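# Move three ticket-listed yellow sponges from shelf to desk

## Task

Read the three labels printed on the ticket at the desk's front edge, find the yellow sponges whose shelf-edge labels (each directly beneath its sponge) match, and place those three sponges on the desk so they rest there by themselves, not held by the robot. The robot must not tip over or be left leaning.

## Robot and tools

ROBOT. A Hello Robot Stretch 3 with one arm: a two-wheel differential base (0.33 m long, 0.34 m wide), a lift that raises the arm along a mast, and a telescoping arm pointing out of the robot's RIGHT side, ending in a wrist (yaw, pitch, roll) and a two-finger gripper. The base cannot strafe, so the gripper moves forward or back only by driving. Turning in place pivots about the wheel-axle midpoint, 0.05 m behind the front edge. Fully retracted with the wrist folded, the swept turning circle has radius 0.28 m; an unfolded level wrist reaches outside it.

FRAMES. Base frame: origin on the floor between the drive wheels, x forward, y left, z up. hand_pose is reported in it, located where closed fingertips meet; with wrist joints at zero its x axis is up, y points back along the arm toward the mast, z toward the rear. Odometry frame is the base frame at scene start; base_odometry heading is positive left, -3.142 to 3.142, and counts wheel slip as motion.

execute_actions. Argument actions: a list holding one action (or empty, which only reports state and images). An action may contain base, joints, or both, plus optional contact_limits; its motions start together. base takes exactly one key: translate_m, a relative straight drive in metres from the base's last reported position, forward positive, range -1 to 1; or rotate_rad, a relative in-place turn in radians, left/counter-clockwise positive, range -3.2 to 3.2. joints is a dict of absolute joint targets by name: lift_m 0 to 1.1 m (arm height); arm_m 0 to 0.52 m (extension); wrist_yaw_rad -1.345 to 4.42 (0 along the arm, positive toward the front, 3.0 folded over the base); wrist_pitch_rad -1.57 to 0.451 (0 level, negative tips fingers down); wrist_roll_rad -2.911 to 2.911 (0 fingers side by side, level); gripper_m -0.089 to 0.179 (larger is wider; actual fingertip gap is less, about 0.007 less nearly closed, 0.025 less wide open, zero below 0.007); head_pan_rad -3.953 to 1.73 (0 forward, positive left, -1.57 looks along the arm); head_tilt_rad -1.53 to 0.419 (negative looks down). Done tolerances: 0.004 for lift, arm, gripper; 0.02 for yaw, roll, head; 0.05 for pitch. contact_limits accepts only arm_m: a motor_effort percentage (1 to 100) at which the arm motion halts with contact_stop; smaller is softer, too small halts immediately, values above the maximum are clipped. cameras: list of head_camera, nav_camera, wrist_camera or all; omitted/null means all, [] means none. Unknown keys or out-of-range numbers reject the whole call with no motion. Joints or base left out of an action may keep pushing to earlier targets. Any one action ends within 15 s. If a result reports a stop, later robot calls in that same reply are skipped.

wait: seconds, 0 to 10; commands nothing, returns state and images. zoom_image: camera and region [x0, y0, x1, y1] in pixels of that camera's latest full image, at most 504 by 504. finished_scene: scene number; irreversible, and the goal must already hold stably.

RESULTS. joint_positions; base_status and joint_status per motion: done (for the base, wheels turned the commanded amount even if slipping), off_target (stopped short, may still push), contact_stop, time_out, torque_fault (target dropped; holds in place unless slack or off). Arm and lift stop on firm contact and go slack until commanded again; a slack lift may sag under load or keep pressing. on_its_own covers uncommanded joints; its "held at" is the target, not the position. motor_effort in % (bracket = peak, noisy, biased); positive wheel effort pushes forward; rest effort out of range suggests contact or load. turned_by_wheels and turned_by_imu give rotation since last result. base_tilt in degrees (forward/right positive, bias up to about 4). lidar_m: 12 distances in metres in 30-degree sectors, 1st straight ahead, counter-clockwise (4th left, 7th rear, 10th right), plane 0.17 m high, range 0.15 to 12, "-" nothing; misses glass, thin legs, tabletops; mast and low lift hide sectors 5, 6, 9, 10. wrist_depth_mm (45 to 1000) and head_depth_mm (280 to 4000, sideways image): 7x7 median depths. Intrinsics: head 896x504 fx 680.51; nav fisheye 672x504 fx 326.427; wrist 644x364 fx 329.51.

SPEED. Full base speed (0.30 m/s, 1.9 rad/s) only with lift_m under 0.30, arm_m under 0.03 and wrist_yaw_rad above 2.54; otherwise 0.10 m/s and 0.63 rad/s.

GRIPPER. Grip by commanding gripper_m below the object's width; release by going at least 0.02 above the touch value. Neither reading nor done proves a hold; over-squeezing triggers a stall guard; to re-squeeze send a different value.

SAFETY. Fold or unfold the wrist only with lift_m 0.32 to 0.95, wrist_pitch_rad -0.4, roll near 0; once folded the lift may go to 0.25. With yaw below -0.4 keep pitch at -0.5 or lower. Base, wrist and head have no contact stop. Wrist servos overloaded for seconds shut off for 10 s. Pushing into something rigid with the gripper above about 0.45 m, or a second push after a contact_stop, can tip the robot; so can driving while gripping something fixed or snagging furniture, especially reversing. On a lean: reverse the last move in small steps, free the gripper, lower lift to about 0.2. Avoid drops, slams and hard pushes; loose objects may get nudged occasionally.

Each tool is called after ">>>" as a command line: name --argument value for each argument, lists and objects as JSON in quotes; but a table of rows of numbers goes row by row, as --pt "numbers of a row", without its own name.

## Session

>>> execute_actions --actions '[]'

Scene clock: 0.00 s.
base_odometry: x=+0.000 y=+0.000 heading=+0.000 (m, m, rad; odometry frame)
turned_by_wheels: +0.000 (rad since the last result)
turned_by_imu: +0.000 (rad since the last result)
base_tilt: forward=+2.0 right=-0.3 (deg)
lidar_m: 2.20 2.65 2.72 2.25 1.71 1.67 1.76 1.81 1.20 1.32 2.12 2.06
head_depth_mm: 1936 2031 2007 2022 2015 2020 1998 / 1957 2154 2179 2150 2134 2155 2119 / 1971 2312 2302 2307 2299 2303 2237 / 1986 2490 2474 2465 2459 2460 2279 / 1970 2656 2656 2699 2691 2622 2247 / 1963 2796 2931 2902 2894 2751 2256 / 2002 3003 3160 3197 3137 2573 2260
base_status: not commanded
joint_positions: lift_m=+0.591 arm_m=+0.001 wrist_yaw_rad=+2.995 wrist_pitch_rad=-0.388 wrist_roll_rad=-0.007 gripper_m=+0.037 head_pan_rad=+0.009 head_tilt_rad=-0.004
joint_status: not commanded
motor_effort: left_wheel=+1 right_wheel=-1 lift_m=+23 arm_m=+0 wrist_yaw_rad=+0 wrist_pitch_rad=+7 wrist_roll_rad=+0 gripper_m=+0 head_pan_rad=+0 head_tilt_rad=+1 (%)
hand_pose: x=+0.0121 y=+0.0800 z=+0.6110 quat_wxyz=(+0.187, +0.699, +0.086, +0.685) (m; base frame)
wrist_depth_mm: - - - - - - - / - - - - - - - / - - - - - - - / - - - - - - - / - - - - - - - / 973 967 - 949 - 912 894 / 821 825 - 790 800 795 768
pictures: head_camera (sideways: a quarter turn clockwise sets it upright), nav_camera (sideways: a quarter turn counterclockwise sets it upright), wrist_camera
Images, in order (width x height): head_camera 896x504, nav_camera 672x504, wrist_camera 644x364.

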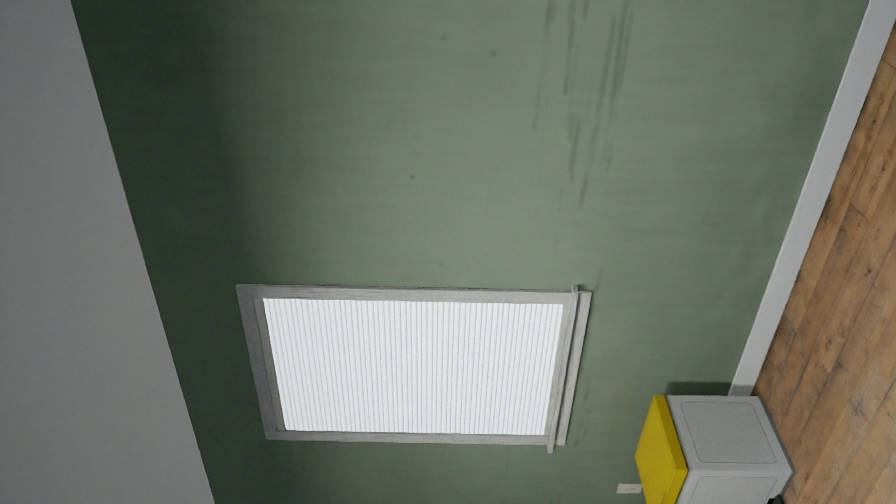

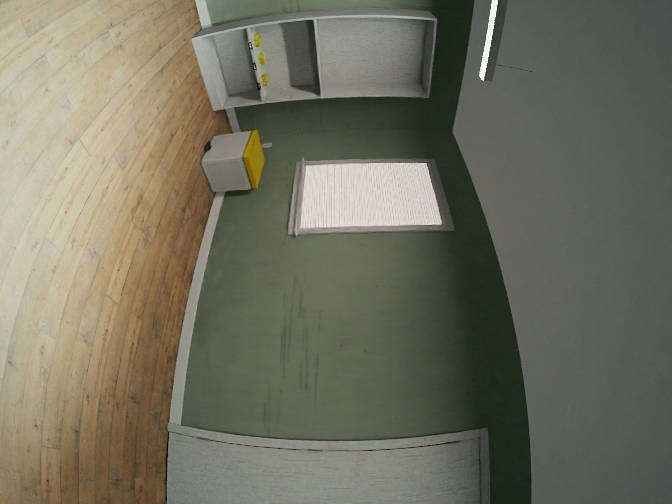

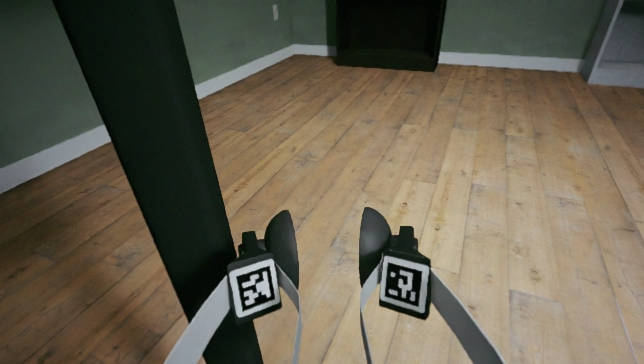

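>>> execute_actions --actions '[{"joints":{"head_pan_rad":-1.3,"head_tilt_rad":-0.6}}]' --cameras '["head_camera","nav_camera"]'

Scene clock: 6.90 s.
base_odometry: x=+0.000 y=+0.000 heading=+0.000 (m, m, rad; odometry frame)
turned_by_wheels: +0.000 (rad since the last result)
turned_by_imu: +0.000 (rad since the last result)
base_tilt: forward=+2.0 right=-0.3 (deg)
lidar_m: 2.21 2.66 2.71 2.26 1.71 1.67 1.77 1.80 1.19 1.32 2.12 2.06
head_depth_mm: 1758 1889 1427 2148 1738 1469 1244 / 1935 2043 1490 2229 1792 1466 1249 / 2114 2319 1579 2114 1800 1471 1251 / 2239 2503 2710 2311 1805 1471 1254 / 2143 2354 2547 2280 1798 1477 1252 / 1987 2180 2404 2295 1776 1484 1247 / 1872 1999 2217 2262 1784 1477 1251
base_status: not commanded
joint_positions: lift_m=+0.591 arm_m=+0.001 wrist_yaw_rad=+2.995 wrist_pitch_rad=-0.388 wrist_roll_rad=-0.007 gripper_m=+0.037 head_pan_rad=-1.293 head_tilt_rad=-0.592
joint_status: all done
motor_effort: left_wheel=+1(1) right_wheel=-1(1) lift_m=+23(23) arm_m=-1(0) wrist_yaw_rad=+0(0) wrist_pitch_rad=+7(7) wrist_roll_rad=+0(0) gripper_m=+0(0) head_pan_rad=-3(49) head_tilt_rad=-3(23) (%)
hand_pose: x=+0.0121 y=+0.0800 z=+0.6110 quat_wxyz=(+0.187, +0.699, +0.086, +0.685) (m; base frame)
wrist_depth_mm: - - - - - - - / - - - - - - - / - - - - - - - / - - - - - - - / - - - - - - - / 986 973 - 939 - 921 883 / 829 793 - 775 790 766 758
pictures: head_camera (sideways: a quarter turn clockwise sets it upright), nav_camera (sideways: a quarter turn counterclockwise sets it upright)
Images, in order (width x height): head_camera 896x504, nav_camera 672x504.

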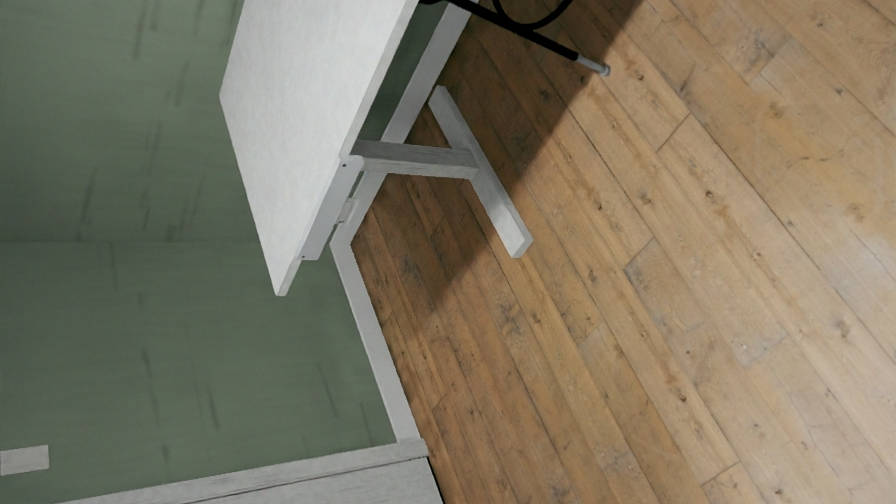

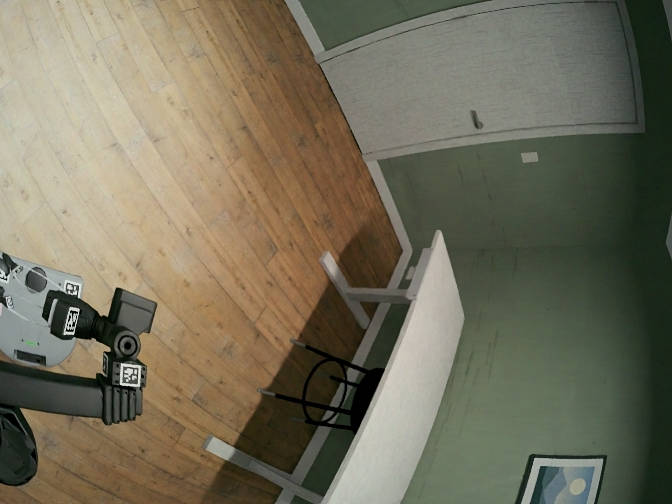

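>>> execute_actions --actions '[{"base":{"rotate_rad":-1.14},"joints":{"lift_m":0.28,"head_pan_rad":0,"head_tilt_rad":-0.5}}]' --cameras '[]'

>>> execute_actions --actions '[{"base":{"translate_m":1.0}}]' --cameras '["nav_camera"]'

Scene clock: 32.60 s.
base_odometry: x=+0.000 y=+0.000 heading=-1.140 (m, m, rad; odometry frame)
turned_by_wheels: -1.140 (rad since the last result)
turned_by_imu: -1.146 (rad since the last result)
base_tilt: forward=+2.0 right=-0.4 (deg)
lidar_m: 1.77 2.06 2.15 2.66 2.71 2.48 1.76 1.67 1.72 1.86 1.32 1.32
head_depth_mm: 1984 2087 1784 1931 1967 1582 1315 / 2194 2341 1776 2306 1964 1591 1304 / 2203 2403 2575 2617 1933 1590 1311 / 2056 2244 2490 2602 1974 1594 1308 / 1962 2123 2294 2480 1955 1584 1315 / 1870 1997 2169 2349 1979 1573 1307 / 1771 1892 2042 2201 1998 1575 1307
base_status: done
joint_positions: lift_m=+0.280 arm_m=+0.001 wrist_yaw_rad=+2.995 wrist_pitch_rad=-0.389 wrist_roll_rad=-0.007 gripper_m=+0.037 head_pan_rad=-0.007 head_tilt_rad=-0.507
joint_status: all done
motor_effort: left_wheel=+3(7) right_wheel=-3(6) lift_m=+20(20) arm_m=-1(1) wrist_yaw_rad=+0(0) wrist_pitch_rad=+8(8) wrist_roll_rad=+0(0) gripper_m=+0(0) head_pan_rad=+5(53) head_tilt_rad=+3(11) (%)
hand_pose: x=+0.0121 y=+0.0798 z=+0.2994 quat_wxyz=(+0.187, +0.699, +0.086, +0.684) (m; base frame)
wrist_depth_mm: - - - - - - - / - - - - - - - / - - - - - - 986 / 838 853 795 783 764 762 733 / 663 652 - 630 641 605 597 / 554 539 - 553 - 519 506 / 470 483 - - 443 440 436
pictures: none
No camera images: the call's "cameras" was empty. Leave "cameras" out to get every camera's image.

Scene clock: 37.53 s.
base_odometry: x=+0.418 y=-0.909 heading=-1.140 (m, m, rad; odometry frame)
turned_by_wheels: +0.000 (rad since the last result)
turned_by_imu: +0.007 (rad since the last result)
base_tilt: forward=+2.0 right=-0.3 (deg)
lidar_m: 1.31 1.23 1.26 1.70 2.75 3.43 2.64 2.52 1.17 0.64 0.64 0.83
head_depth_mm: 1377 1455 1547 1633 1625 704 662 / 1369 1493 1658 1814 1913 771 1315 / 1300 1408 1556 1722 1881 1580 1312 / 1217 1320 1448 1611 1783 1580 1317 / 1151 1254 1361 1486 1655 1587 1320 / 1097 1180 1282 1394 1524 1587 1310 / 1049 1119 1195 1308 1423 1515 1313
base_status: done
joint_positions: lift_m=+0.280 arm_m=+0.001 wrist_yaw_rad=+2.995 wrist_pitch_rad=-0.389 wrist_roll_rad=-0.007 gripper_m=+0.037 head_pan_rad=-0.007 head_tilt_rad=-0.506
joint_status: not commanded
motor_effort: left_wheel=+3(10) right_wheel=-3(5) lift_m=+20(20) arm_m=+0(1) wrist_yaw_rad=+0(0) wrist_pitch_rad=+8(8) wrist_roll_rad=+0(0) gripper_m=+0(0) head_pan_rad=+4(4) head_tilt_rad=+2(3) (%)
hand_pose: x=+0.0121 y=+0.0798 z=+0.2994 quat_wxyz=(+0.187, +0.699, +0.086, +0.684) (m; base frame)
wrist_depth_mm: - - - - - - 949 / - - - - - - - / - - - - - - 951 / 826 832 797 806 766 774 743 / 659 648 - 635 627 619 608 / 561 539 - 544 - 512 509 / 471 - - - 445 446 437
pictures: nav_camera (sideways: a quarter turn counterclockwise sets it upright)
Images, in order (width x height): nav_camera 672x504.

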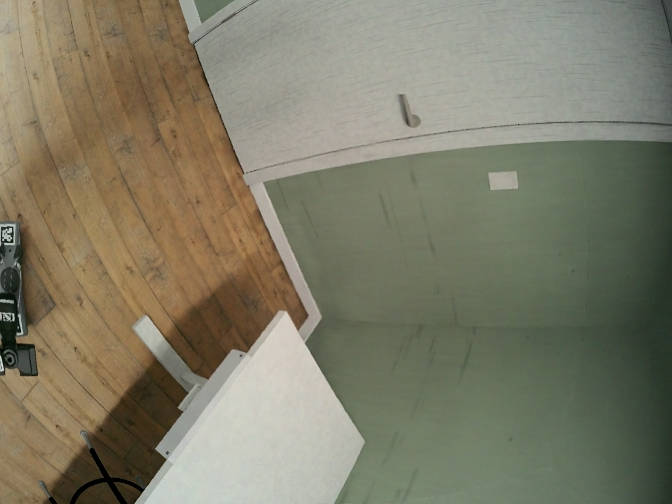

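>>> execute_actions --actions '[{"base":{"rotate_rad":0.565},"joints":{"lift_m":0.45,"head_pan_rad":-1.3,"head_tilt_rad":-0.7}}]' --cameras '["head_camera","nav_camera"]'

Scene clock: 45.30 s.
base_odometry: x=+0.418 y=-0.909 heading=-0.575 (m, m, rad; odometry frame)
turned_by_wheels: +0.565 (rad since the last result)
turned_by_imu: +0.568 (rad since the last result)
base_tilt: forward=+2.0 right=-0.4 (deg)
lidar_m: 1.22 1.27 1.77 3.25 3.48 2.61 2.51 1.18 0.64 0.94 0.83 1.29
head_depth_mm: 1003 1115 1138 882 722 1287 1171 / 1032 1151 1144 884 720 1326 1189 / 1059 1183 1141 883 724 1293 1190 / 1093 1220 1141 892 722 1319 1197 / 1133 1273 1147 887 722 1329 1184 / 1161 1319 1471 887 725 1380 1196 / 1206 1371 1572 1725 787 1368 1197
base_status: done
joint_positions: lift_m=+0.450 arm_m=+0.001 wrist_yaw_rad=+2.995 wrist_pitch_rad=-0.389 wrist_roll_rad=-0.007 gripper_m=+0.037 head_pan_rad=-1.293 head_tilt_rad=-0.692
joint_status: all done
motor_effort: left_wheel=-2(7) right_wheel=+3(8) lift_m=+25(25) arm_m=-1(0) wrist_yaw_rad=-1(0) wrist_pitch_rad=+8(8) wrist_roll_rad=+0(0) gripper_m=+0(0) head_pan_rad=-3(53) head_tilt_rad=-3(14) (%)
hand_pose: x=+0.0121 y=+0.0797 z=+0.4690 quat_wxyz=(+0.187, +0.699, +0.086, +0.684) (m; base frame)
wrist_depth_mm: - - - - - - - / - - - - - - - / - - - - - - - / - - - - - - - / 937 923 - 898 898 861 861 / 790 761 - 740 - 736 691 / 669 657 - 639 630 617 614
pictures: head_camera (sideways: a quarter turn clockwise sets it upright), nav_camera (sideways: a quarter turn counterclockwise sets it upright)
Images, in order (width x height): head_camera 896x504, nav_camera 672x504.

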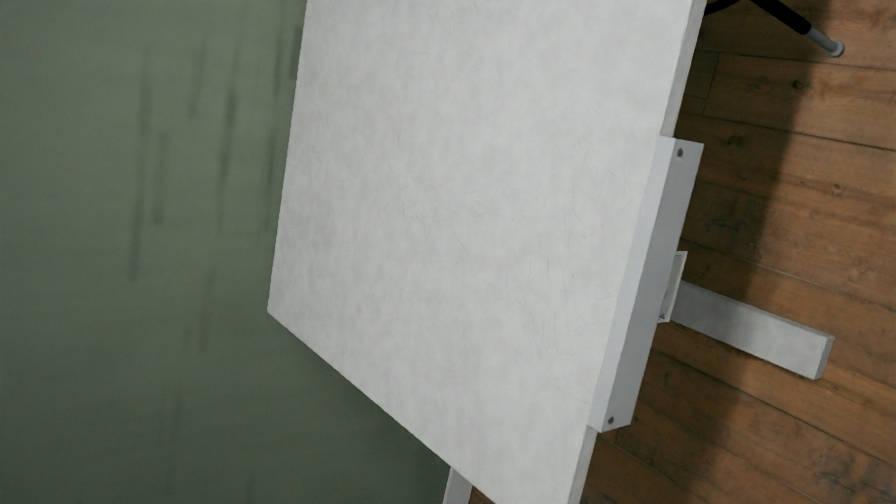

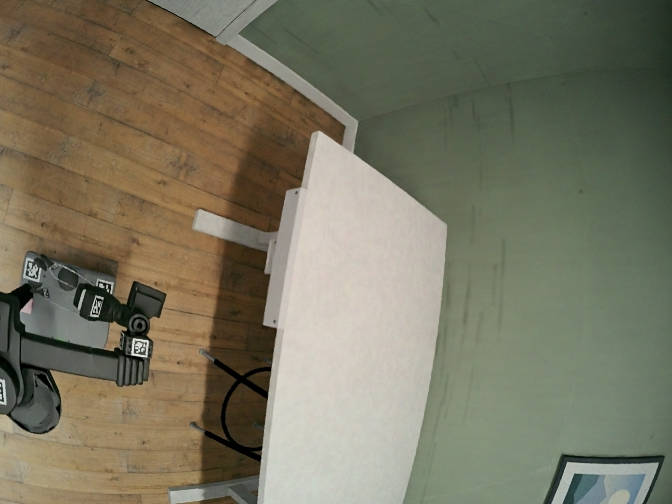

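>>> execute_actions --actions '[{"base":{"translate_m":0.23},"joints":{"wrist_pitch_rad":-0.4,"wrist_yaw_rad":0,"lift_m":0.47}}]' --cameras '[]'

>>> execute_actions --actions '[{"joints":{"wrist_pitch_rad":0.1,"lift_m":0.44}}]' --cameras '["head_camera","wrist_camera"]'

Scene clock: 61.97 s.
base_odometry: x=+0.611 y=-1.034 heading=-0.575 (m, m, rad; odometry frame)
turned_by_wheels: +0.000 (rad since the last result)
turned_by_imu: +0.002 (rad since the last result)
base_tilt: forward=+2.0 right=-0.4 (deg)
lidar_m: 0.99 1.03 1.45 2.68 3.65 2.85 2.75 0.94 0.75 0.77 1.28 1.02
head_depth_mm: 1008 1109 1146 884 723 636 1195 / 1034 1152 1138 886 723 654 1210 / 1065 1197 1142 882 725 1259 1192 / 1094 1235 1368 886 722 1385 1185 / 1133 1267 1454 1664 744 1384 1190 / 1162 1322 1515 1764 1645 1373 1196 / 1208 1367 1580 1764 1645 1381 1191
base_status: done
joint_positions: lift_m=+0.470 arm_m=+0.001 wrist_yaw_rad=+0.002 wrist_pitch_rad=-0.415 wrist_roll_rad=-0.007 gripper_m=+0.037 head_pan_rad=-1.293 head_tilt_rad=-0.692
joint_status: all done
motor_effort: left_wheel=-3(4) right_wheel=+2(5) lift_m=+25(27) arm_m=-1(0) wrist_yaw_rad=-2(5) wrist_pitch_rad=+7(8) wrist_roll_rad=+0(0) gripper_m=+0(0) head_pan_rad=-4(4) head_tilt_rad=-2(3) (%)
hand_pose: x=-0.0211 y=-0.3705 z=+0.4832 quat_wxyz=(+0.695, +0.147, -0.689, -0.145) (m; base frame)
wrist_depth_mm: 939 926 908 917 930 923 912 / - - 977 - 995 - - / - - - - - - - / - - - - - - - / 952 955 913 886 919 875 815 / 774 774 766 765 - 727 711 / 680 664 629 641 635 636 614
pictures: none
No camera images: the call's "cameras" was empty. Leave "cameras" out to get every camera's image.

Scene clock: 63.10 s.
base_odometry: x=+0.611 y=-1.034 heading=-0.575 (m, m, rad; odometry frame)
turned_by_wheels: +0.000 (rad since the last result)
turned_by_imu: +0.000 (rad since the last result)
base_tilt: forward=+2.1 right=-0.3 (deg)
lidar_m: 0.99 1.03 1.45 2.69 3.69 2.84 2.74 0.94 0.75 0.77 1.28 1.02
head_depth_mm: 1005 1116 1139 887 722 640 1190 / 1035 1148 1142 887 723 653 1196 / 1072 1187 1145 887 725 1260 1186 / 1098 1228 1376 883 722 1380 1183 / 1127 1281 1459 1670 746 1381 1194 / 1168 1323 1514 1753 1648 1377 1195 / 1206 1366 1570 1781 1628 1381 1192
base_status: not commanded
joint_positions: lift_m=+0.440 arm_m=+0.001 wrist_yaw_rad=+0.002 wrist_pitch_rad=+0.074 wrist_roll_rad=-0.007 gripper_m=+0.037 head_pan_rad=-1.293 head_tilt_rad=-0.692
joint_status: all done
motor_effort: left_wheel=-1(1) right_wheel=+2(2) lift_m=+20(22) arm_m=-1(0) wrist_yaw_rad=-1(2) wrist_pitch_rad=+12(13) wrist_roll_rad=+0(0) gripper_m=+0(0) head_pan_rad=-4(4) head_tilt_rad=-3(3) (%)
hand_pose: x=-0.0210 y=-0.4031 z=+0.5738 quat_wxyz=(+0.709, -0.025, -0.704, +0.026) (m; base frame)
wrist_depth_mm: 178 159 161 159 160 160 160 / 302 314 332 173 171 388 418 / - 995 594 498 175 976 996 / - - - - - - 576 / - - - - - - - / - - - - - - - / - - 616 - - - -
pictures: head_camera (sideways: a quarter turn clockwise sets it upright), wrist_camera
Images, in order (width x height): head_camera 896x504, wrist_camera 644x364.

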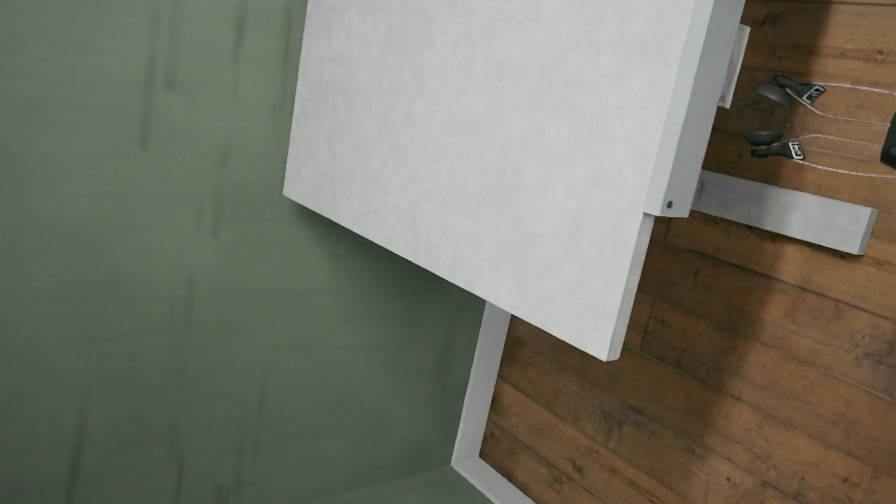

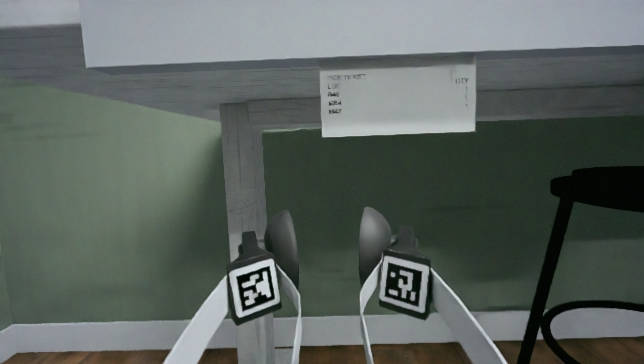

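>>> execute_actions --actions '[{"base":{"translate_m":-0.05},"joints":{"arm_m":0.05},"contact_limits":{"arm_m":15}}]'

Scene clock: 87.97 s.
base_odometry: x=+0.569 y=-1.006 heading=-0.575 (m, m, rad; odometry frame)
turned_by_wheels: +0.000 (rad since the last result)
turned_by_imu: +0.000 (rad since the last result)
base_tilt: forward=+1.9 right=-0.4 (deg)
lidar_m: 1.04 1.09 1.52 2.70 3.67 2.80 2.70 0.90 0.72 0.78 1.28 1.07
head_depth_mm: 1003 1114 1148 887 721 639 1193 / 1033 1147 1147 883 723 649 1210 / 1068 1187 1139 885 722 1297 1216 / 1097 1230 1324 887 722 1324 1170 / 1131 1273 1446 1557 745 1383 1188 / 1167 1310 1529 1765 1551 1375 1191 / 1203 1375 1572 1819 1646 1391 1189
base_status: done
joint_positions: lift_m=+0.440 arm_m=+0.050 wrist_yaw_rad=+0.001 wrist_pitch_rad=+0.075 wrist_roll_rad=-0.007 gripper_m=+0.037 head_pan_rad=-1.293 head_tilt_rad=-0.692
joint_status: all done
motor_effort: left_wheel=-1(6) right_wheel=+2(4) lift_m=+20(20) arm_m=+2(5) wrist_yaw_rad=-2(2) wrist_pitch_rad=+12(12) wrist_roll_rad=+0(0) gripper_m=+0(0) head_pan_rad=-4(4) head_tilt_rad=-3(3) (%)
contact_limits: arm_m 15 (drawing in: default 17, maximum 28; extending or still: default 23, maximum 37)
hand_pose: x=-0.0211 y=-0.4520 z=+0.5740 quat_wxyz=(+0.709, -0.026, -0.704, +0.026) (m; base frame)
wrist_depth_mm: 113 113 114 118 122 125 129 / 298 314 124 124 319 393 419 / 973 957 126 126 955 958 939 / - 980 985 990 975 976 504 / - 988 499 988 986 966 993 / - - 510 - - 990 993 / - - - - 993 - 991
pictures: head_camera (sideways: a quarter turn clockwise sets it upright), nav_camera (sideways: a quarter turn counterclockwise sets it upright), wrist_camera
Images, in order (width x height): head_camera 896x504, nav_camera 672x504, wrist_camera 644x364.

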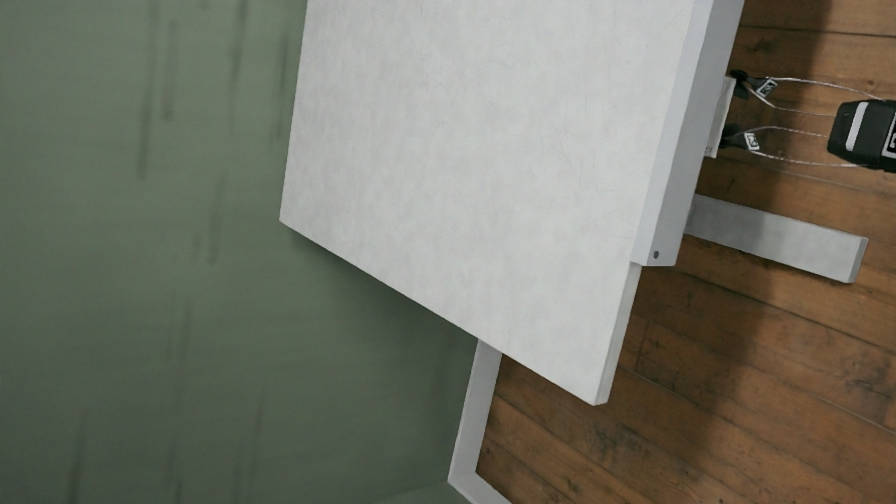

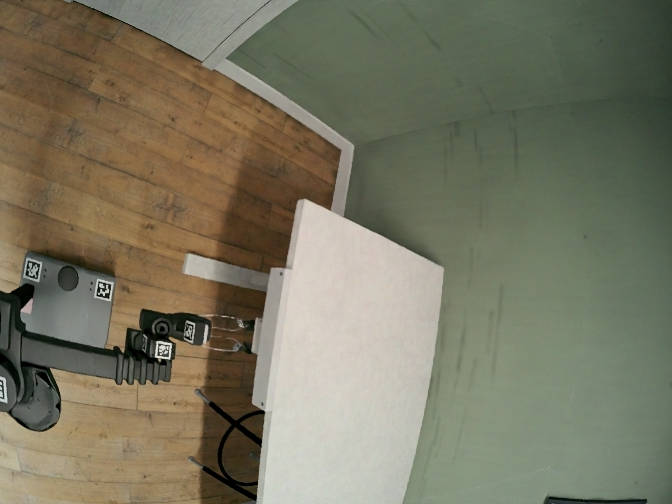

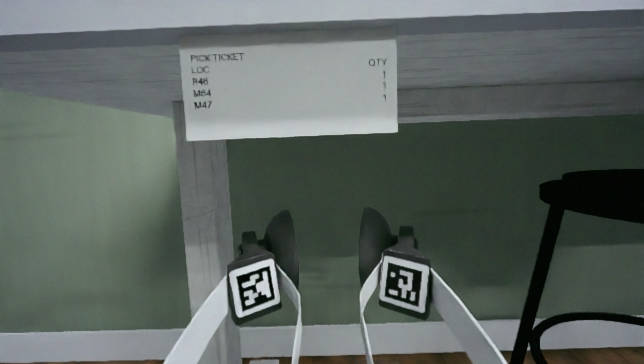

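>>> zoom_image --camera "wrist_camera" --region '[180, 45, 290, 120]'

Region (180, 45, 290, 120) of wrist_camera's 644x364 image, scaled by 4.582; it fills the top 344 rows of this view, and the rest is white.

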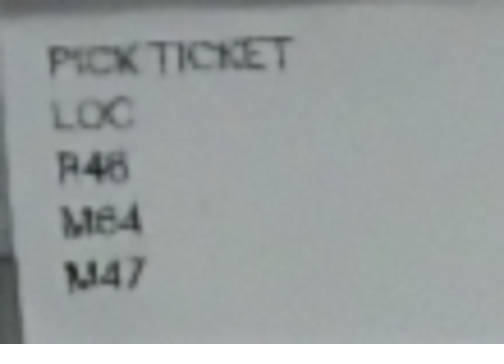

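>>> execute_actions --actions '[{"joints":{"arm_m":0,"wrist_pitch_rad":-0.4,"wrist_yaw_rad":2.7}}]' --cameras '[]'

>>> execute_actions --actions '[{"base":{"rotate_rad":1.575},"joints":{"lift_m":0.28,"head_pan_rad":0,"head_tilt_rad":-0.45}}]'

Scene clock: 102.00 s.
base_odometry: x=+0.569 y=-1.006 heading=-0.575 (m, m, rad; odometry frame)
turned_by_wheels: +0.000 (rad since the last result)
turned_by_imu: +0.001 (rad since the last result)
base_tilt: forward=+2.0 right=-0.3 (deg)
lidar_m: 1.04 1.09 1.52 2.69 3.68 2.80 2.70 0.91 0.72 0.78 1.28 1.07
head_depth_mm: 1006 1118 1147 884 722 636 1190 / 1031 1151 1151 887 723 652 1198 / 1064 1186 1145 885 724 1293 1200 / 1095 1229 1315 885 725 1317 1173 / 1129 1275 1443 1561 744 1378 1194 / 1161 1321 1509 1782 1553 1381 1196 / 1208 1366 1571 1810 1636 1386 1192
base_status: not commanded
joint_positions: lift_m=+0.440 arm_m=+0.001 wrist_yaw_rad=+2.698 wrist_pitch_rad=-0.415 wrist_roll_rad=-0.007 gripper_m=+0.037 head_pan_rad=-1.293 head_tilt_rad=-0.692
joint_status: all done
motor_effort: left_wheel=-3(2) right_wheel=+2(2) lift_m=+20(20) arm_m=-3(4) wrist_yaw_rad=+2(5) wrist_pitch_rad=+7(11) wrist_roll_rad=+0(0) gripper_m=+0(0) head_pan_rad=-4(4) head_tilt_rad=-3(3) (%)
hand_pose: x=+0.0752 y=+0.0570 z=+0.4536 quat_wxyz=(+0.295, +0.705, -0.009, +0.646) (m; base frame)
wrist_depth_mm: - - - - - - 852 / - - - - - - 911 / - - - - - - 907 / - - - - - - 928 / - 872 870 845 851 827 798 / - 733 742 715 - 701 691 / - 658 615 612 604 587 592
pictures: none
No camera images: the call's "cameras" was empty. Leave "cameras" out to get every camera's image.

Scene clock: 105.17 s.
base_odometry: x=+0.569 y=-1.006 heading=+1.000 (m, m, rad; odometry frame)
turned_by_wheels: +1.575 (rad since the last result)
turned_by_imu: +1.583 (rad since the last result)
base_tilt: forward=+2.0 right=-0.4 (deg)
lidar_m: 2.70 3.52 2.79 2.70 0.91 0.72 0.78 1.28 1.07 1.04 1.09 1.53
head_depth_mm: 2978 3260 3165 2730 2106 1662 1361 / 2951 3216 3391 2790 2113 1665 1356 / 2937 3171 3426 2910 2097 1653 1366 / 3012 3163 3399 2947 2104 1645 1354 / 3011 3261 3508 2933 2124 1645 1359 / 3057 3322 3535 2949 2106 1648 1362 / 3048 3245 3506 2900 2099 1655 1345
base_status: done
joint_positions: lift_m=+0.280 arm_m=+0.001 wrist_yaw_rad=+2.699 wrist_pitch_rad=-0.417 wrist_roll_rad=-0.007 gripper_m=+0.037 head_pan_rad=-0.007 head_tilt_rad=-0.457
joint_status: all done
motor_effort: left_wheel=-2(8) right_wheel=+2(8) lift_m=+20(21) arm_m=-3(3) wrist_yaw_rad=+2(2) wrist_pitch_rad=+8(8) wrist_roll_rad=+0(0) gripper_m=+0(1) head_pan_rad=+5(52) head_tilt_rad=+3(16) (%)
hand_pose: x=+0.0750 y=+0.0568 z=+0.2931 quat_wxyz=(+0.295, +0.705, -0.008, +0.645) (m; base frame)
wrist_depth_mm: - - - - - - - / - - - - - - - / - 989 - 962 946 927 903 / 800 768 759 749 711 717 713 / - 617 625 612 617 596 578 / - 529 528 513 - 502 489 / - - - 437 436 434 432
pictures: head_camera (sideways: a quarter turn clockwise sets it upright), nav_camera (sideways: a quarter turn counterclockwise sets it upright), wrist_camera
Images, in order (width x height): head_camera 896x504, nav_camera 672x504, wrist_camera 644x364.

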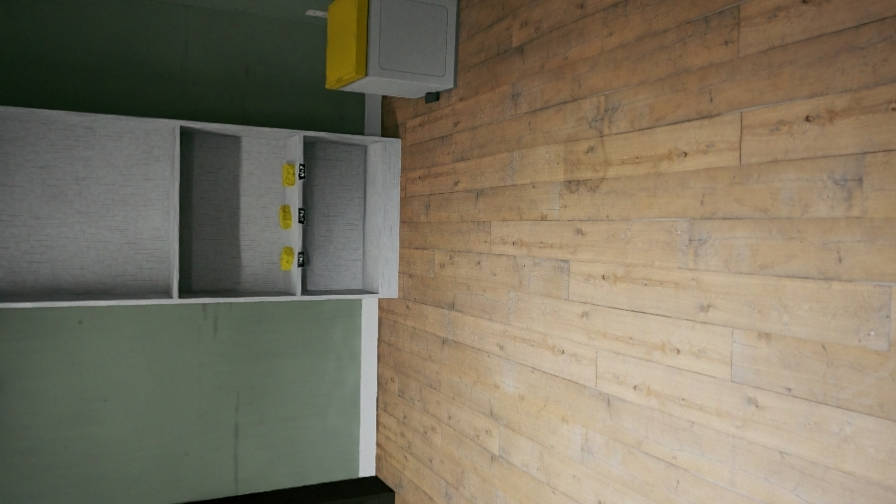

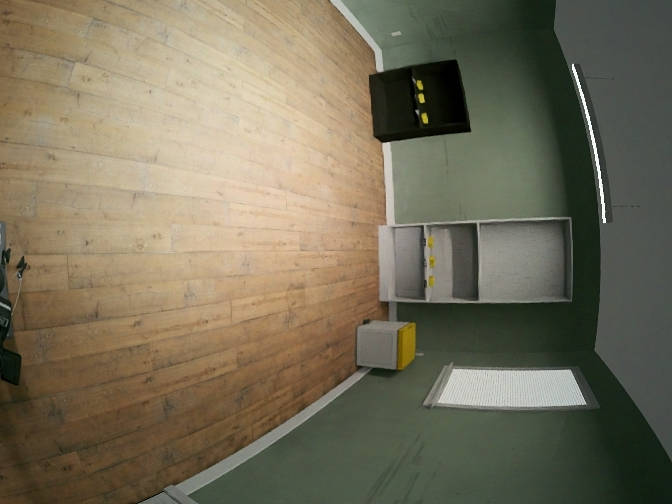

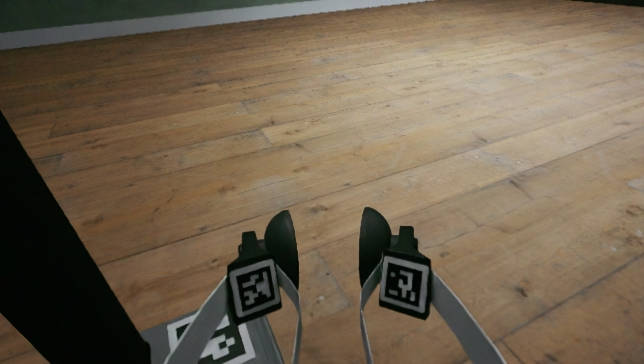

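>>> execute_actions --actions '[{"base":{"translate_m":1.0}}]' --cameras '[]'

>>> execute_actions --actions '[{"base":{"translate_m":1.0},"joints":{"head_tilt_rad":-0.6}}]'

Scene clock: 115.47 s.
base_odometry: x=+1.110 y=-0.165 heading=+1.000 (m, m, rad; odometry frame)
turned_by_wheels: +0.000 (rad since the last result)
turned_by_imu: +0.007 (rad since the last result)
base_tilt: forward=+2.0 right=-0.4 (deg)
lidar_m: 2.25 2.59 2.77 2.68 2.80 2.07 1.78 1.47 1.12 1.08 1.13 1.57
head_depth_mm: 2075 2282 2497 2589 2059 1655 1372 / 2099 2240 2382 2582 2116 1651 1358 / 2101 2264 2399 2596 2097 1666 1361 / 2108 2278 2404 2619 2094 1654 1355 / 2140 2269 2465 2672 2090 1663 1358 / 2168 2336 2533 2700 2087 1637 1349 / 2168 2339 2575 2710 2095 1651 1356
base_status: done
joint_positions: lift_m=+0.280 arm_m=+0.001 wrist_yaw_rad=+2.699 wrist_pitch_rad=-0.417 wrist_roll_rad=-0.007 gripper_m=+0.037 head_pan_rad=-0.007 head_tilt_rad=-0.457
joint_status: not commanded
motor_effort: left_wheel=-2(6) right_wheel=+2(9) lift_m=+20(20) arm_m=-3(2) wrist_yaw_rad=+2(2) wrist_pitch_rad=+8(8) wrist_roll_rad=+0(0) gripper_m=+0(0) head_pan_rad=+5(5) head_tilt_rad=+2(2) (%)
hand_pose: x=+0.0750 y=+0.0568 z=+0.2930 quat_wxyz=(+0.295, +0.705, -0.008, +0.645) (m; base frame)
wrist_depth_mm: - - - - - - - / - - - - - - - / - - 997 938 940 914 905 / 809 796 759 737 734 731 707 / - 631 629 614 614 584 580 / - 521 533 512 - 503 494 / - - - 445 443 433 423
pictures: none
No camera images: the call's "cameras" was empty. Leave "cameras" out to get every camera's image.

Scene clock: 120.40 s.
base_odometry: x=+1.650 y=+0.676 heading=+0.999 (m, m, rad; odometry frame)
turned_by_wheels: +0.000 (rad since the last result)
turned_by_imu: +0.006 (rad since the last result)
base_tilt: forward=+2.1 right=-0.4 (deg)
lidar_m: 1.26 1.60 1.79 2.66 2.77 2.69 2.63 1.53 1.13 1.11 0.90 0.96
head_depth_mm: 1238 1365 1498 1494 1647 1474 1255 / 1246 1365 1522 1565 1667 1479 1250 / 1249 1380 1529 1499 1690 1464 1249 / 1256 1383 1541 1738 1686 1472 1254 / 1260 1397 1531 1583 1693 1465 1249 / 1204 1366 1578 1791 1781 1478 1254 / 1310 1425 1595 1821 1801 1474 1246
base_status: done
joint_positions: lift_m=+0.280 arm_m=+0.001 wrist_yaw_rad=+2.699 wrist_pitch_rad=-0.417 wrist_roll_rad=-0.007 gripper_m=+0.037 head_pan_rad=-0.007 head_tilt_rad=-0.593
joint_status: all done
motor_effort: left_wheel=-2(6) right_wheel=+2(8) lift_m=+20(21) arm_m=-3(3) wrist_yaw_rad=+2(0) wrist_pitch_rad=+8(8) wrist_roll_rad=+0(0) gripper_m=+0(0) head_pan_rad=+4(4) head_tilt_rad=-2(14) (%)
hand_pose: x=+0.0749 y=+0.0568 z=+0.2930 quat_wxyz=(+0.295, +0.705, -0.008, +0.645) (m; base frame)
wrist_depth_mm: - - - - - - - / - - - - - - - / - - - 973 953 934 900 / 806 782 769 750 732 724 719 / - 630 638 614 617 588 588 / - 525 523 521 - 501 488 / - - - 447 431 434 428
pictures: head_camera (sideways: a quarter turn clockwise sets it upright), nav_camera (sideways: a quarter turn counterclockwise sets it upright), wrist_camera
Images, in order (width x height): head_camera 896x504, nav_camera 672x504, wrist_camera 644x364.

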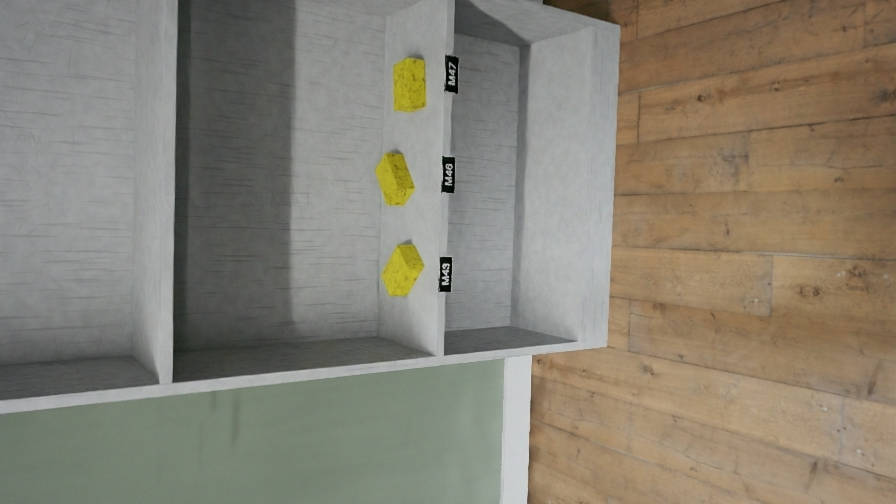

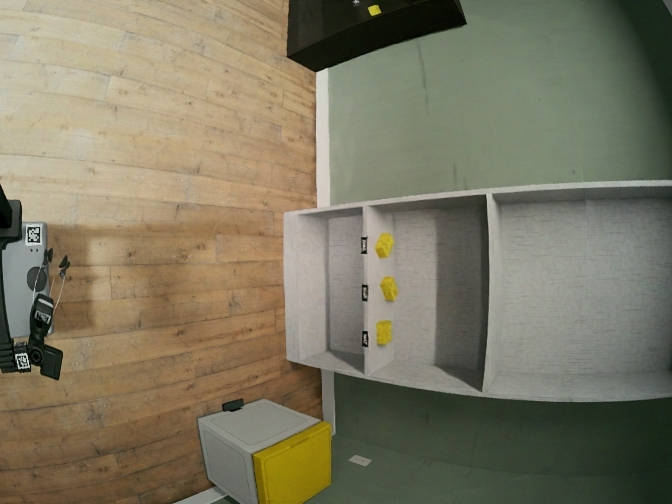

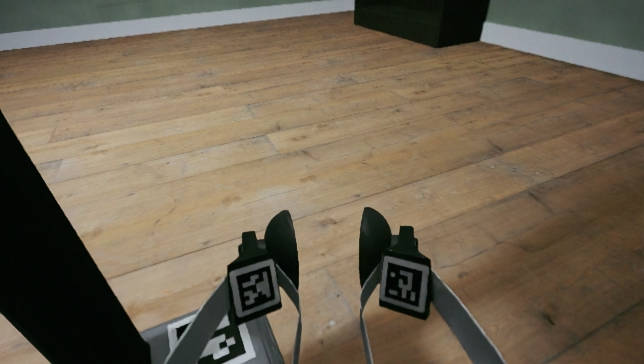

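>>> execute_actions --actions '[{"base":{"translate_m":0.56}}]' --cameras '[]'

>>> execute_actions --actions '[{"base":{"rotate_rad":1.536},"joints":{"head_pan_rad":-1.57,"head_tilt_rad":-0.87}}]'

Scene clock: 138.00 s.
base_odometry: x=+1.953 y=+1.147 heading=+0.999 (m, m, rad; odometry frame)
turned_by_wheels: +0.000 (rad since the last result)
turned_by_imu: +0.004 (rad since the last result)
base_tilt: forward=+2.0 right=-0.4 (deg)
lidar_m: 0.89 0.72 1.41 2.64 2.77 3.50 3.35 1.55 1.15 0.67 0.71 0.83
head_depth_mm: 757 807 922 1036 1077 1286 1191 / 758 813 930 1048 1046 1291 1194 / 762 818 938 1055 1046 1298 1199 / 769 824 942 1060 1084 1299 1207 / 772 823 952 1069 1050 1331 1205 / 780 832 861 1015 1017 1159 1221 / 681 693 707 820 1291 1443 1242
base_status: done
joint_positions: lift_m=+0.280 arm_m=+0.001 wrist_yaw_rad=+2.699 wrist_pitch_rad=-0.417 wrist_roll_rad=-0.007 gripper_m=+0.037 head_pan_rad=-0.007 head_tilt_rad=-0.594
joint_status: not commanded
motor_effort: left_wheel=-2(4) right_wheel=+2(9) lift_m=+20(20) arm_m=-3(3) wrist_yaw_rad=+2(2) wrist_pitch_rad=+8(8) wrist_roll_rad=-1(0) gripper_m=+0(0) head_pan_rad=+4(4) head_tilt_rad=-2(2) (%)
hand_pose: x=+0.0749 y=+0.0568 z=+0.2930 quat_wxyz=(+0.295, +0.705, -0.008, +0.645) (m; base frame)
wrist_depth_mm: - - - - - - 829 / - - - - - - 835 / - - 980 998 930 918 630 / 810 763 777 728 732 712 608 / - 615 629 609 624 590 587 / - 526 528 513 - 491 490 / - - - 441 438 433 427
pictures: none
No camera images: the call's "cameras" was empty. Leave "cameras" out to get every camera's image.

Scene clock: 140.23 s.
base_odometry: x=+1.953 y=+1.147 heading=+2.535 (m, m, rad; odometry frame)
turned_by_wheels: +1.536 (rad since the last result)
turned_by_imu: +1.542 (rad since the last result)
base_tilt: forward=+2.0 right=-0.3 (deg)
lidar_m: 2.64 2.74 3.48 3.23 1.59 1.16 0.67 0.70 0.84 0.93 0.72 1.37
head_depth_mm: 620 935 1099 1006 1353 1270 1125 / 617 937 1081 1055 1363 1262 1129 / 621 943 1088 1047 1359 1271 1147 / 654 945 1108 1031 1357 1271 1168 / 657 951 1103 1026 1357 1273 1135 / 661 935 1033 1040 1391 1270 1134 / 633 725 1117 1431 1447 1278 1135
base_status: done
joint_positions: lift_m=+0.280 arm_m=+0.001 wrist_yaw_rad=+2.699 wrist_pitch_rad=-0.417 wrist_roll_rad=-0.007 gripper_m=+0.037 head_pan_rad=-1.563 head_tilt_rad=-0.860
joint_status: all done
motor_effort: left_wheel=-1(7) right_wheel=+2(8) lift_m=+20(20) arm_m=-3(3) wrist_yaw_rad=+2(2) wrist_pitch_rad=+8(8) wrist_roll_rad=+0(0) gripper_m=+0(0) head_pan_rad=-4(52) head_tilt_rad=-3(16) (%)
hand_pose: x=+0.0749 y=+0.0568 z=+0.2930 quat_wxyz=(+0.295, +0.705, -0.008, +0.645) (m; base frame)
wrist_depth_mm: - - - - - - - / - - - - - - - / - - 988 947 952 931 907 / 814 775 769 750 730 720 714 / - 622 617 610 624 592 572 / - 527 525 511 - 509 496 / - - - 445 435 430 424
pictures: head_camera (sideways: a quarter turn clockwise sets it upright), nav_camera (sideways: a quarter turn counterclockwise sets it upright), wrist_camera
Images, in order (width x height): head_camera 896x504, nav_camera 672x504, wrist_camera 644x364.

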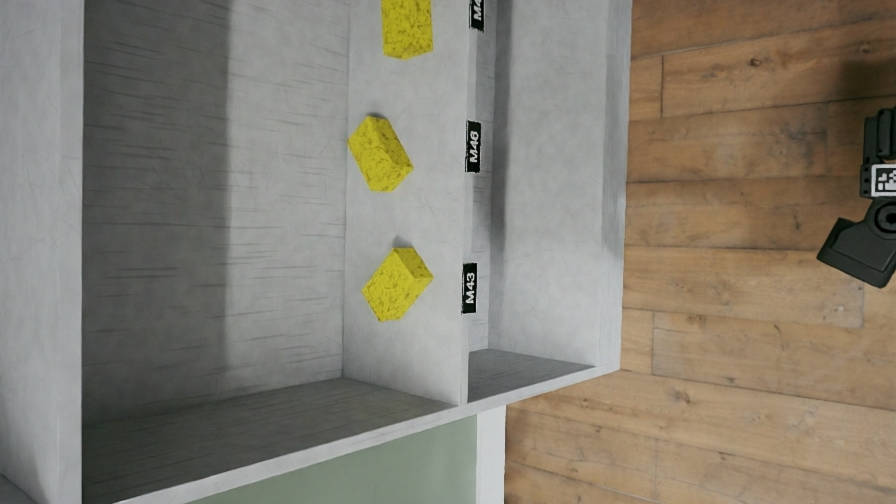

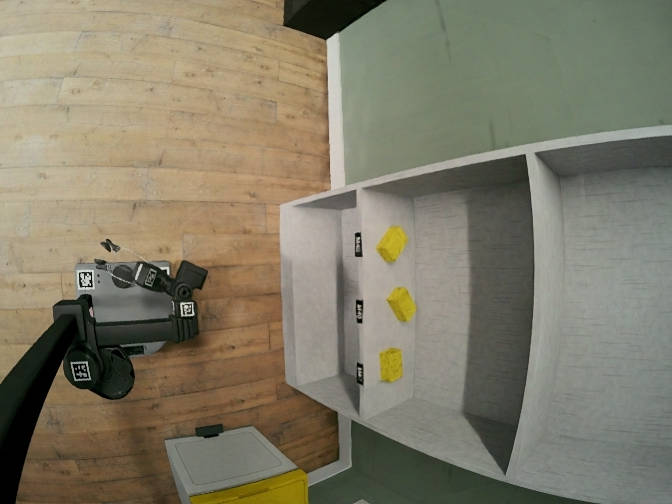

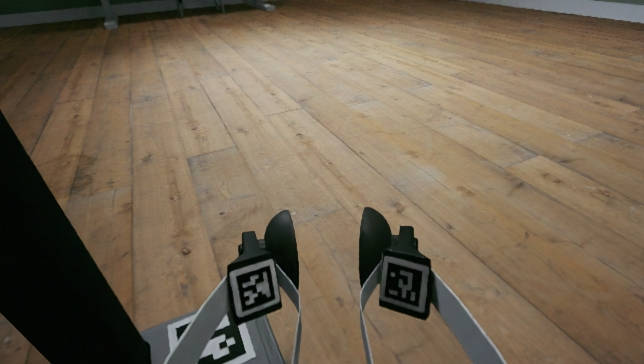

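>>> execute_actions --actions '[{"base":{"translate_m":-0.27},"joints":{"lift_m":0.5}}]' --cameras '[]'

>>> execute_actions --actions '[{"joints":{"wrist_yaw_rad":0,"gripper_m":0.17}}]' --cameras '[]'

>>> execute_actions --actions '[{"joints":{"wrist_pitch_rad":0,"lift_m":0.53}}]'

Scene clock: 155.80 s.
base_odometry: x=+2.175 y=+0.993 heading=+2.535 (m, m, rad; odometry frame)
turned_by_wheels: +0.000 (rad since the last result)
turned_by_imu: -0.001 (rad since the last result)
base_tilt: forward=+2.0 right=-0.3 (deg)
lidar_m: 2.90 3.03 3.29 3.23 1.21 0.88 0.40 0.42 0.59 0.92 0.85 1.37
head_depth_mm: 618 825 877 1352 1447 1260 1122 / 619 936 1081 1041 1360 1268 1169 / 622 943 1106 1029 1366 1269 1166 / 622 948 1110 1056 1360 1271 - / 624 954 1074 1051 1368 1272 1138 / 628 955 1115 1058 1370 1276 1126 / 629 956 1109 1033 1366 1276 1134
base_status: done
joint_positions: lift_m=+0.500 arm_m=+0.001 wrist_yaw_rad=+2.699 wrist_pitch_rad=-0.417 wrist_roll_rad=-0.007 gripper_m=+0.037 head_pan_rad=-1.563 head_tilt_rad=-0.860
joint_status: all done
motor_effort: left_wheel=-2(8) right_wheel=+2(6) lift_m=+25(27) arm_m=-3(3) wrist_yaw_rad=+1(1) wrist_pitch_rad=+8(8) wrist_roll_rad=+0(0) gripper_m=+0(0) head_pan_rad=-3(4) head_tilt_rad=-3(3) (%)
hand_pose: x=+0.0749 y=+0.0568 z=+0.5127 quat_wxyz=(+0.295, +0.705, -0.008, +0.645) (m; base frame)
wrist_depth_mm: - - - - - - - / - - - - - - - / - - - - - - - / - - - - - - - / - 976 990 936 948 928 892 / - 799 826 774 - 780 751 / - 697 684 706 675 674 650
pictures: none
No camera images: the call's "cameras" was empty. Leave "cameras" out to get every camera's image.

Scene clock: 158.13 s.
base_odometry: x=+2.175 y=+0.993 heading=+2.535 (m, m, rad; odometry frame)
turned_by_wheels: +0.000 (rad since the last result)
turned_by_imu: +0.000 (rad since the last result)
base_tilt: forward=+2.0 right=-0.4 (deg)
lidar_m: 2.91 3.04 3.28 3.24 1.21 0.88 0.40 0.42 0.59 0.92 0.85 1.37
head_depth_mm: 620 827 873 1356 1446 1263 1125 / 619 936 1085 1037 1358 1268 1174 / 619 941 1102 1023 1357 1295 - / 622 945 1105 1050 1348 1292 1127 / 626 951 1070 1054 1360 1269 1130 / 628 958 1107 1053 1370 1278 1132 / 630 959 1115 1030 1372 1274 1140
base_status: not commanded
joint_positions: lift_m=+0.500 arm_m=+0.001 wrist_yaw_rad=+0.002 wrist_pitch_rad=-0.417 wrist_roll_rad=-0.007 gripper_m=+0.170 head_pan_rad=-1.563 head_tilt_rad=-0.860
joint_status: all done
motor_effort: left_wheel=-1(2) right_wheel=+1(2) lift_m=+25(25) arm_m=-3(3) wrist_yaw_rad=-3(4) wrist_pitch_rad=+8(8) wrist_roll_rad=+0(0) gripper_m=+0(88) head_pan_rad=-4(4) head_tilt_rad=-3(3) (%)
hand_pose: x=-0.0211 y=-0.3705 z=+0.5127 quat_wxyz=(+0.695, +0.148, -0.689, -0.146) (m; base frame)
wrist_depth_mm: 606 634 529 475 556 460 685 / 437 453 432 456 438 509 753 / 685 760 767 770 735 815 813 / 685 842 848 839 801 887 892 / 666 812 809 806 756 909 903 / 713 711 696 684 665 761 770 / 703 688 695 694 667 673 634
pictures: none
No camera images: the call's "cameras" was empty. Leave "cameras" out to get every camera's image.

Scene clock: 159.20 s.
base_odometry: x=+2.175 y=+0.993 heading=+2.535 (m, m, rad; odometry frame)
turned_by_wheels: +0.000 (rad since the last result)
turned_by_imu: +0.000 (rad since the last result)
base_tilt: forward=+2.0 right=-0.4 (deg)
lidar_m: 2.92 3.01 3.30 3.24 1.21 0.88 0.40 0.42 0.59 0.92 0.86 1.37
head_depth_mm: 618 824 878 1349 1437 1265 1139 / 618 938 1076 1038 1361 1260 1186 / 622 940 1108 1028 1350 1298 - / 622 953 1105 1051 1357 1294 1132 / 626 950 1067 1054 1363 1276 1127 / 628 956 1108 1055 1362 1272 1133 / 632 956 1108 1037 1372 1278 1134
base_status: not commanded
joint_positions: lift_m=+0.530 arm_m=+0.001 wrist_yaw_rad=+0.002 wrist_pitch_rad=-0.025 wrist_roll_rad=-0.007 gripper_m=+0.170 head_pan_rad=-1.563 head_tilt_rad=-0.860
joint_status: all done
motor_effort: left_wheel=-1(1) right_wheel=+2(1) lift_m=+25(27) arm_m=-3(3) wrist_yaw_rad=-2(2) wrist_pitch_rad=+12(12) wrist_roll_rad=+0(0) gripper_m=+0(0) head_pan_rad=-4(3) head_tilt_rad=-3(3) (%)
hand_pose: x=-0.0210 y=-0.4016 z=+0.6380 quat_wxyz=(+0.710, +0.010, -0.704, -0.009) (m; base frame)
wrist_depth_mm: 652 652 648 653 649 459 676 / 667 685 672 674 655 503 714 / 666 693 703 695 699 512 721 / 668 710 722 710 708 526 748 / 586 529 544 528 518 493 789 / 594 774 766 776 762 493 820 / 626 811 793 789 790 828 834
pictures: head_camera (sideways: a quarter turn clockwise sets it upright), nav_camera (sideways: a quarter turn counterclockwise sets it upright), wrist_camera
Images, in order (width x height): head_camera 896x504, nav_camera 672x504, wrist_camera 644x364.

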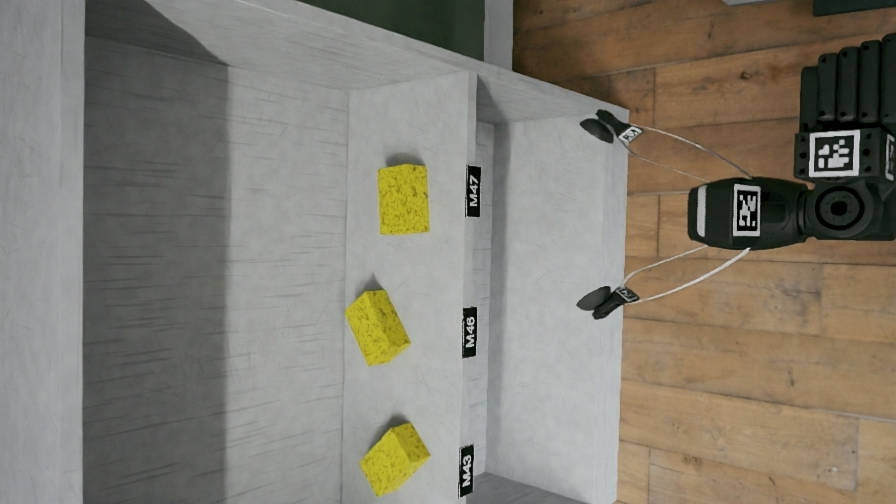

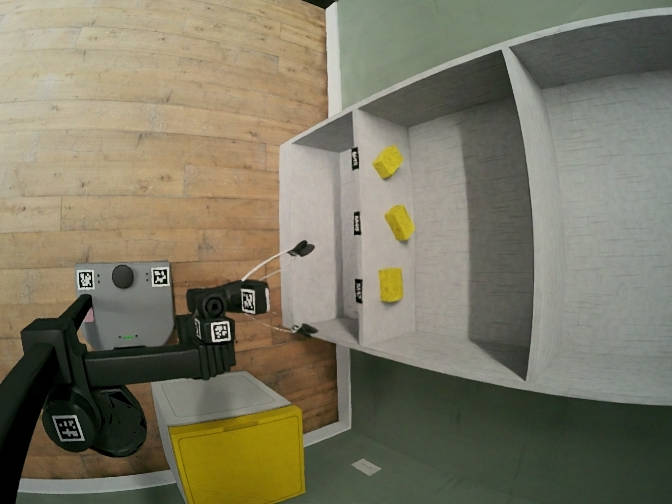

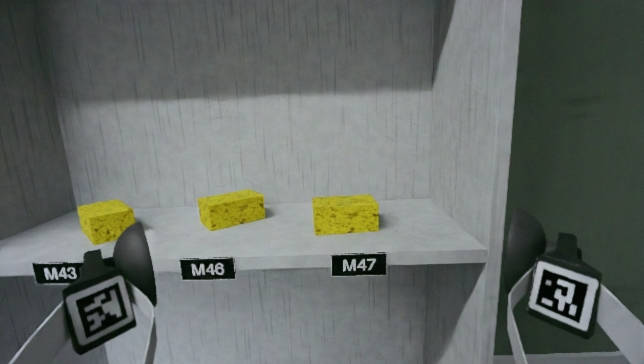

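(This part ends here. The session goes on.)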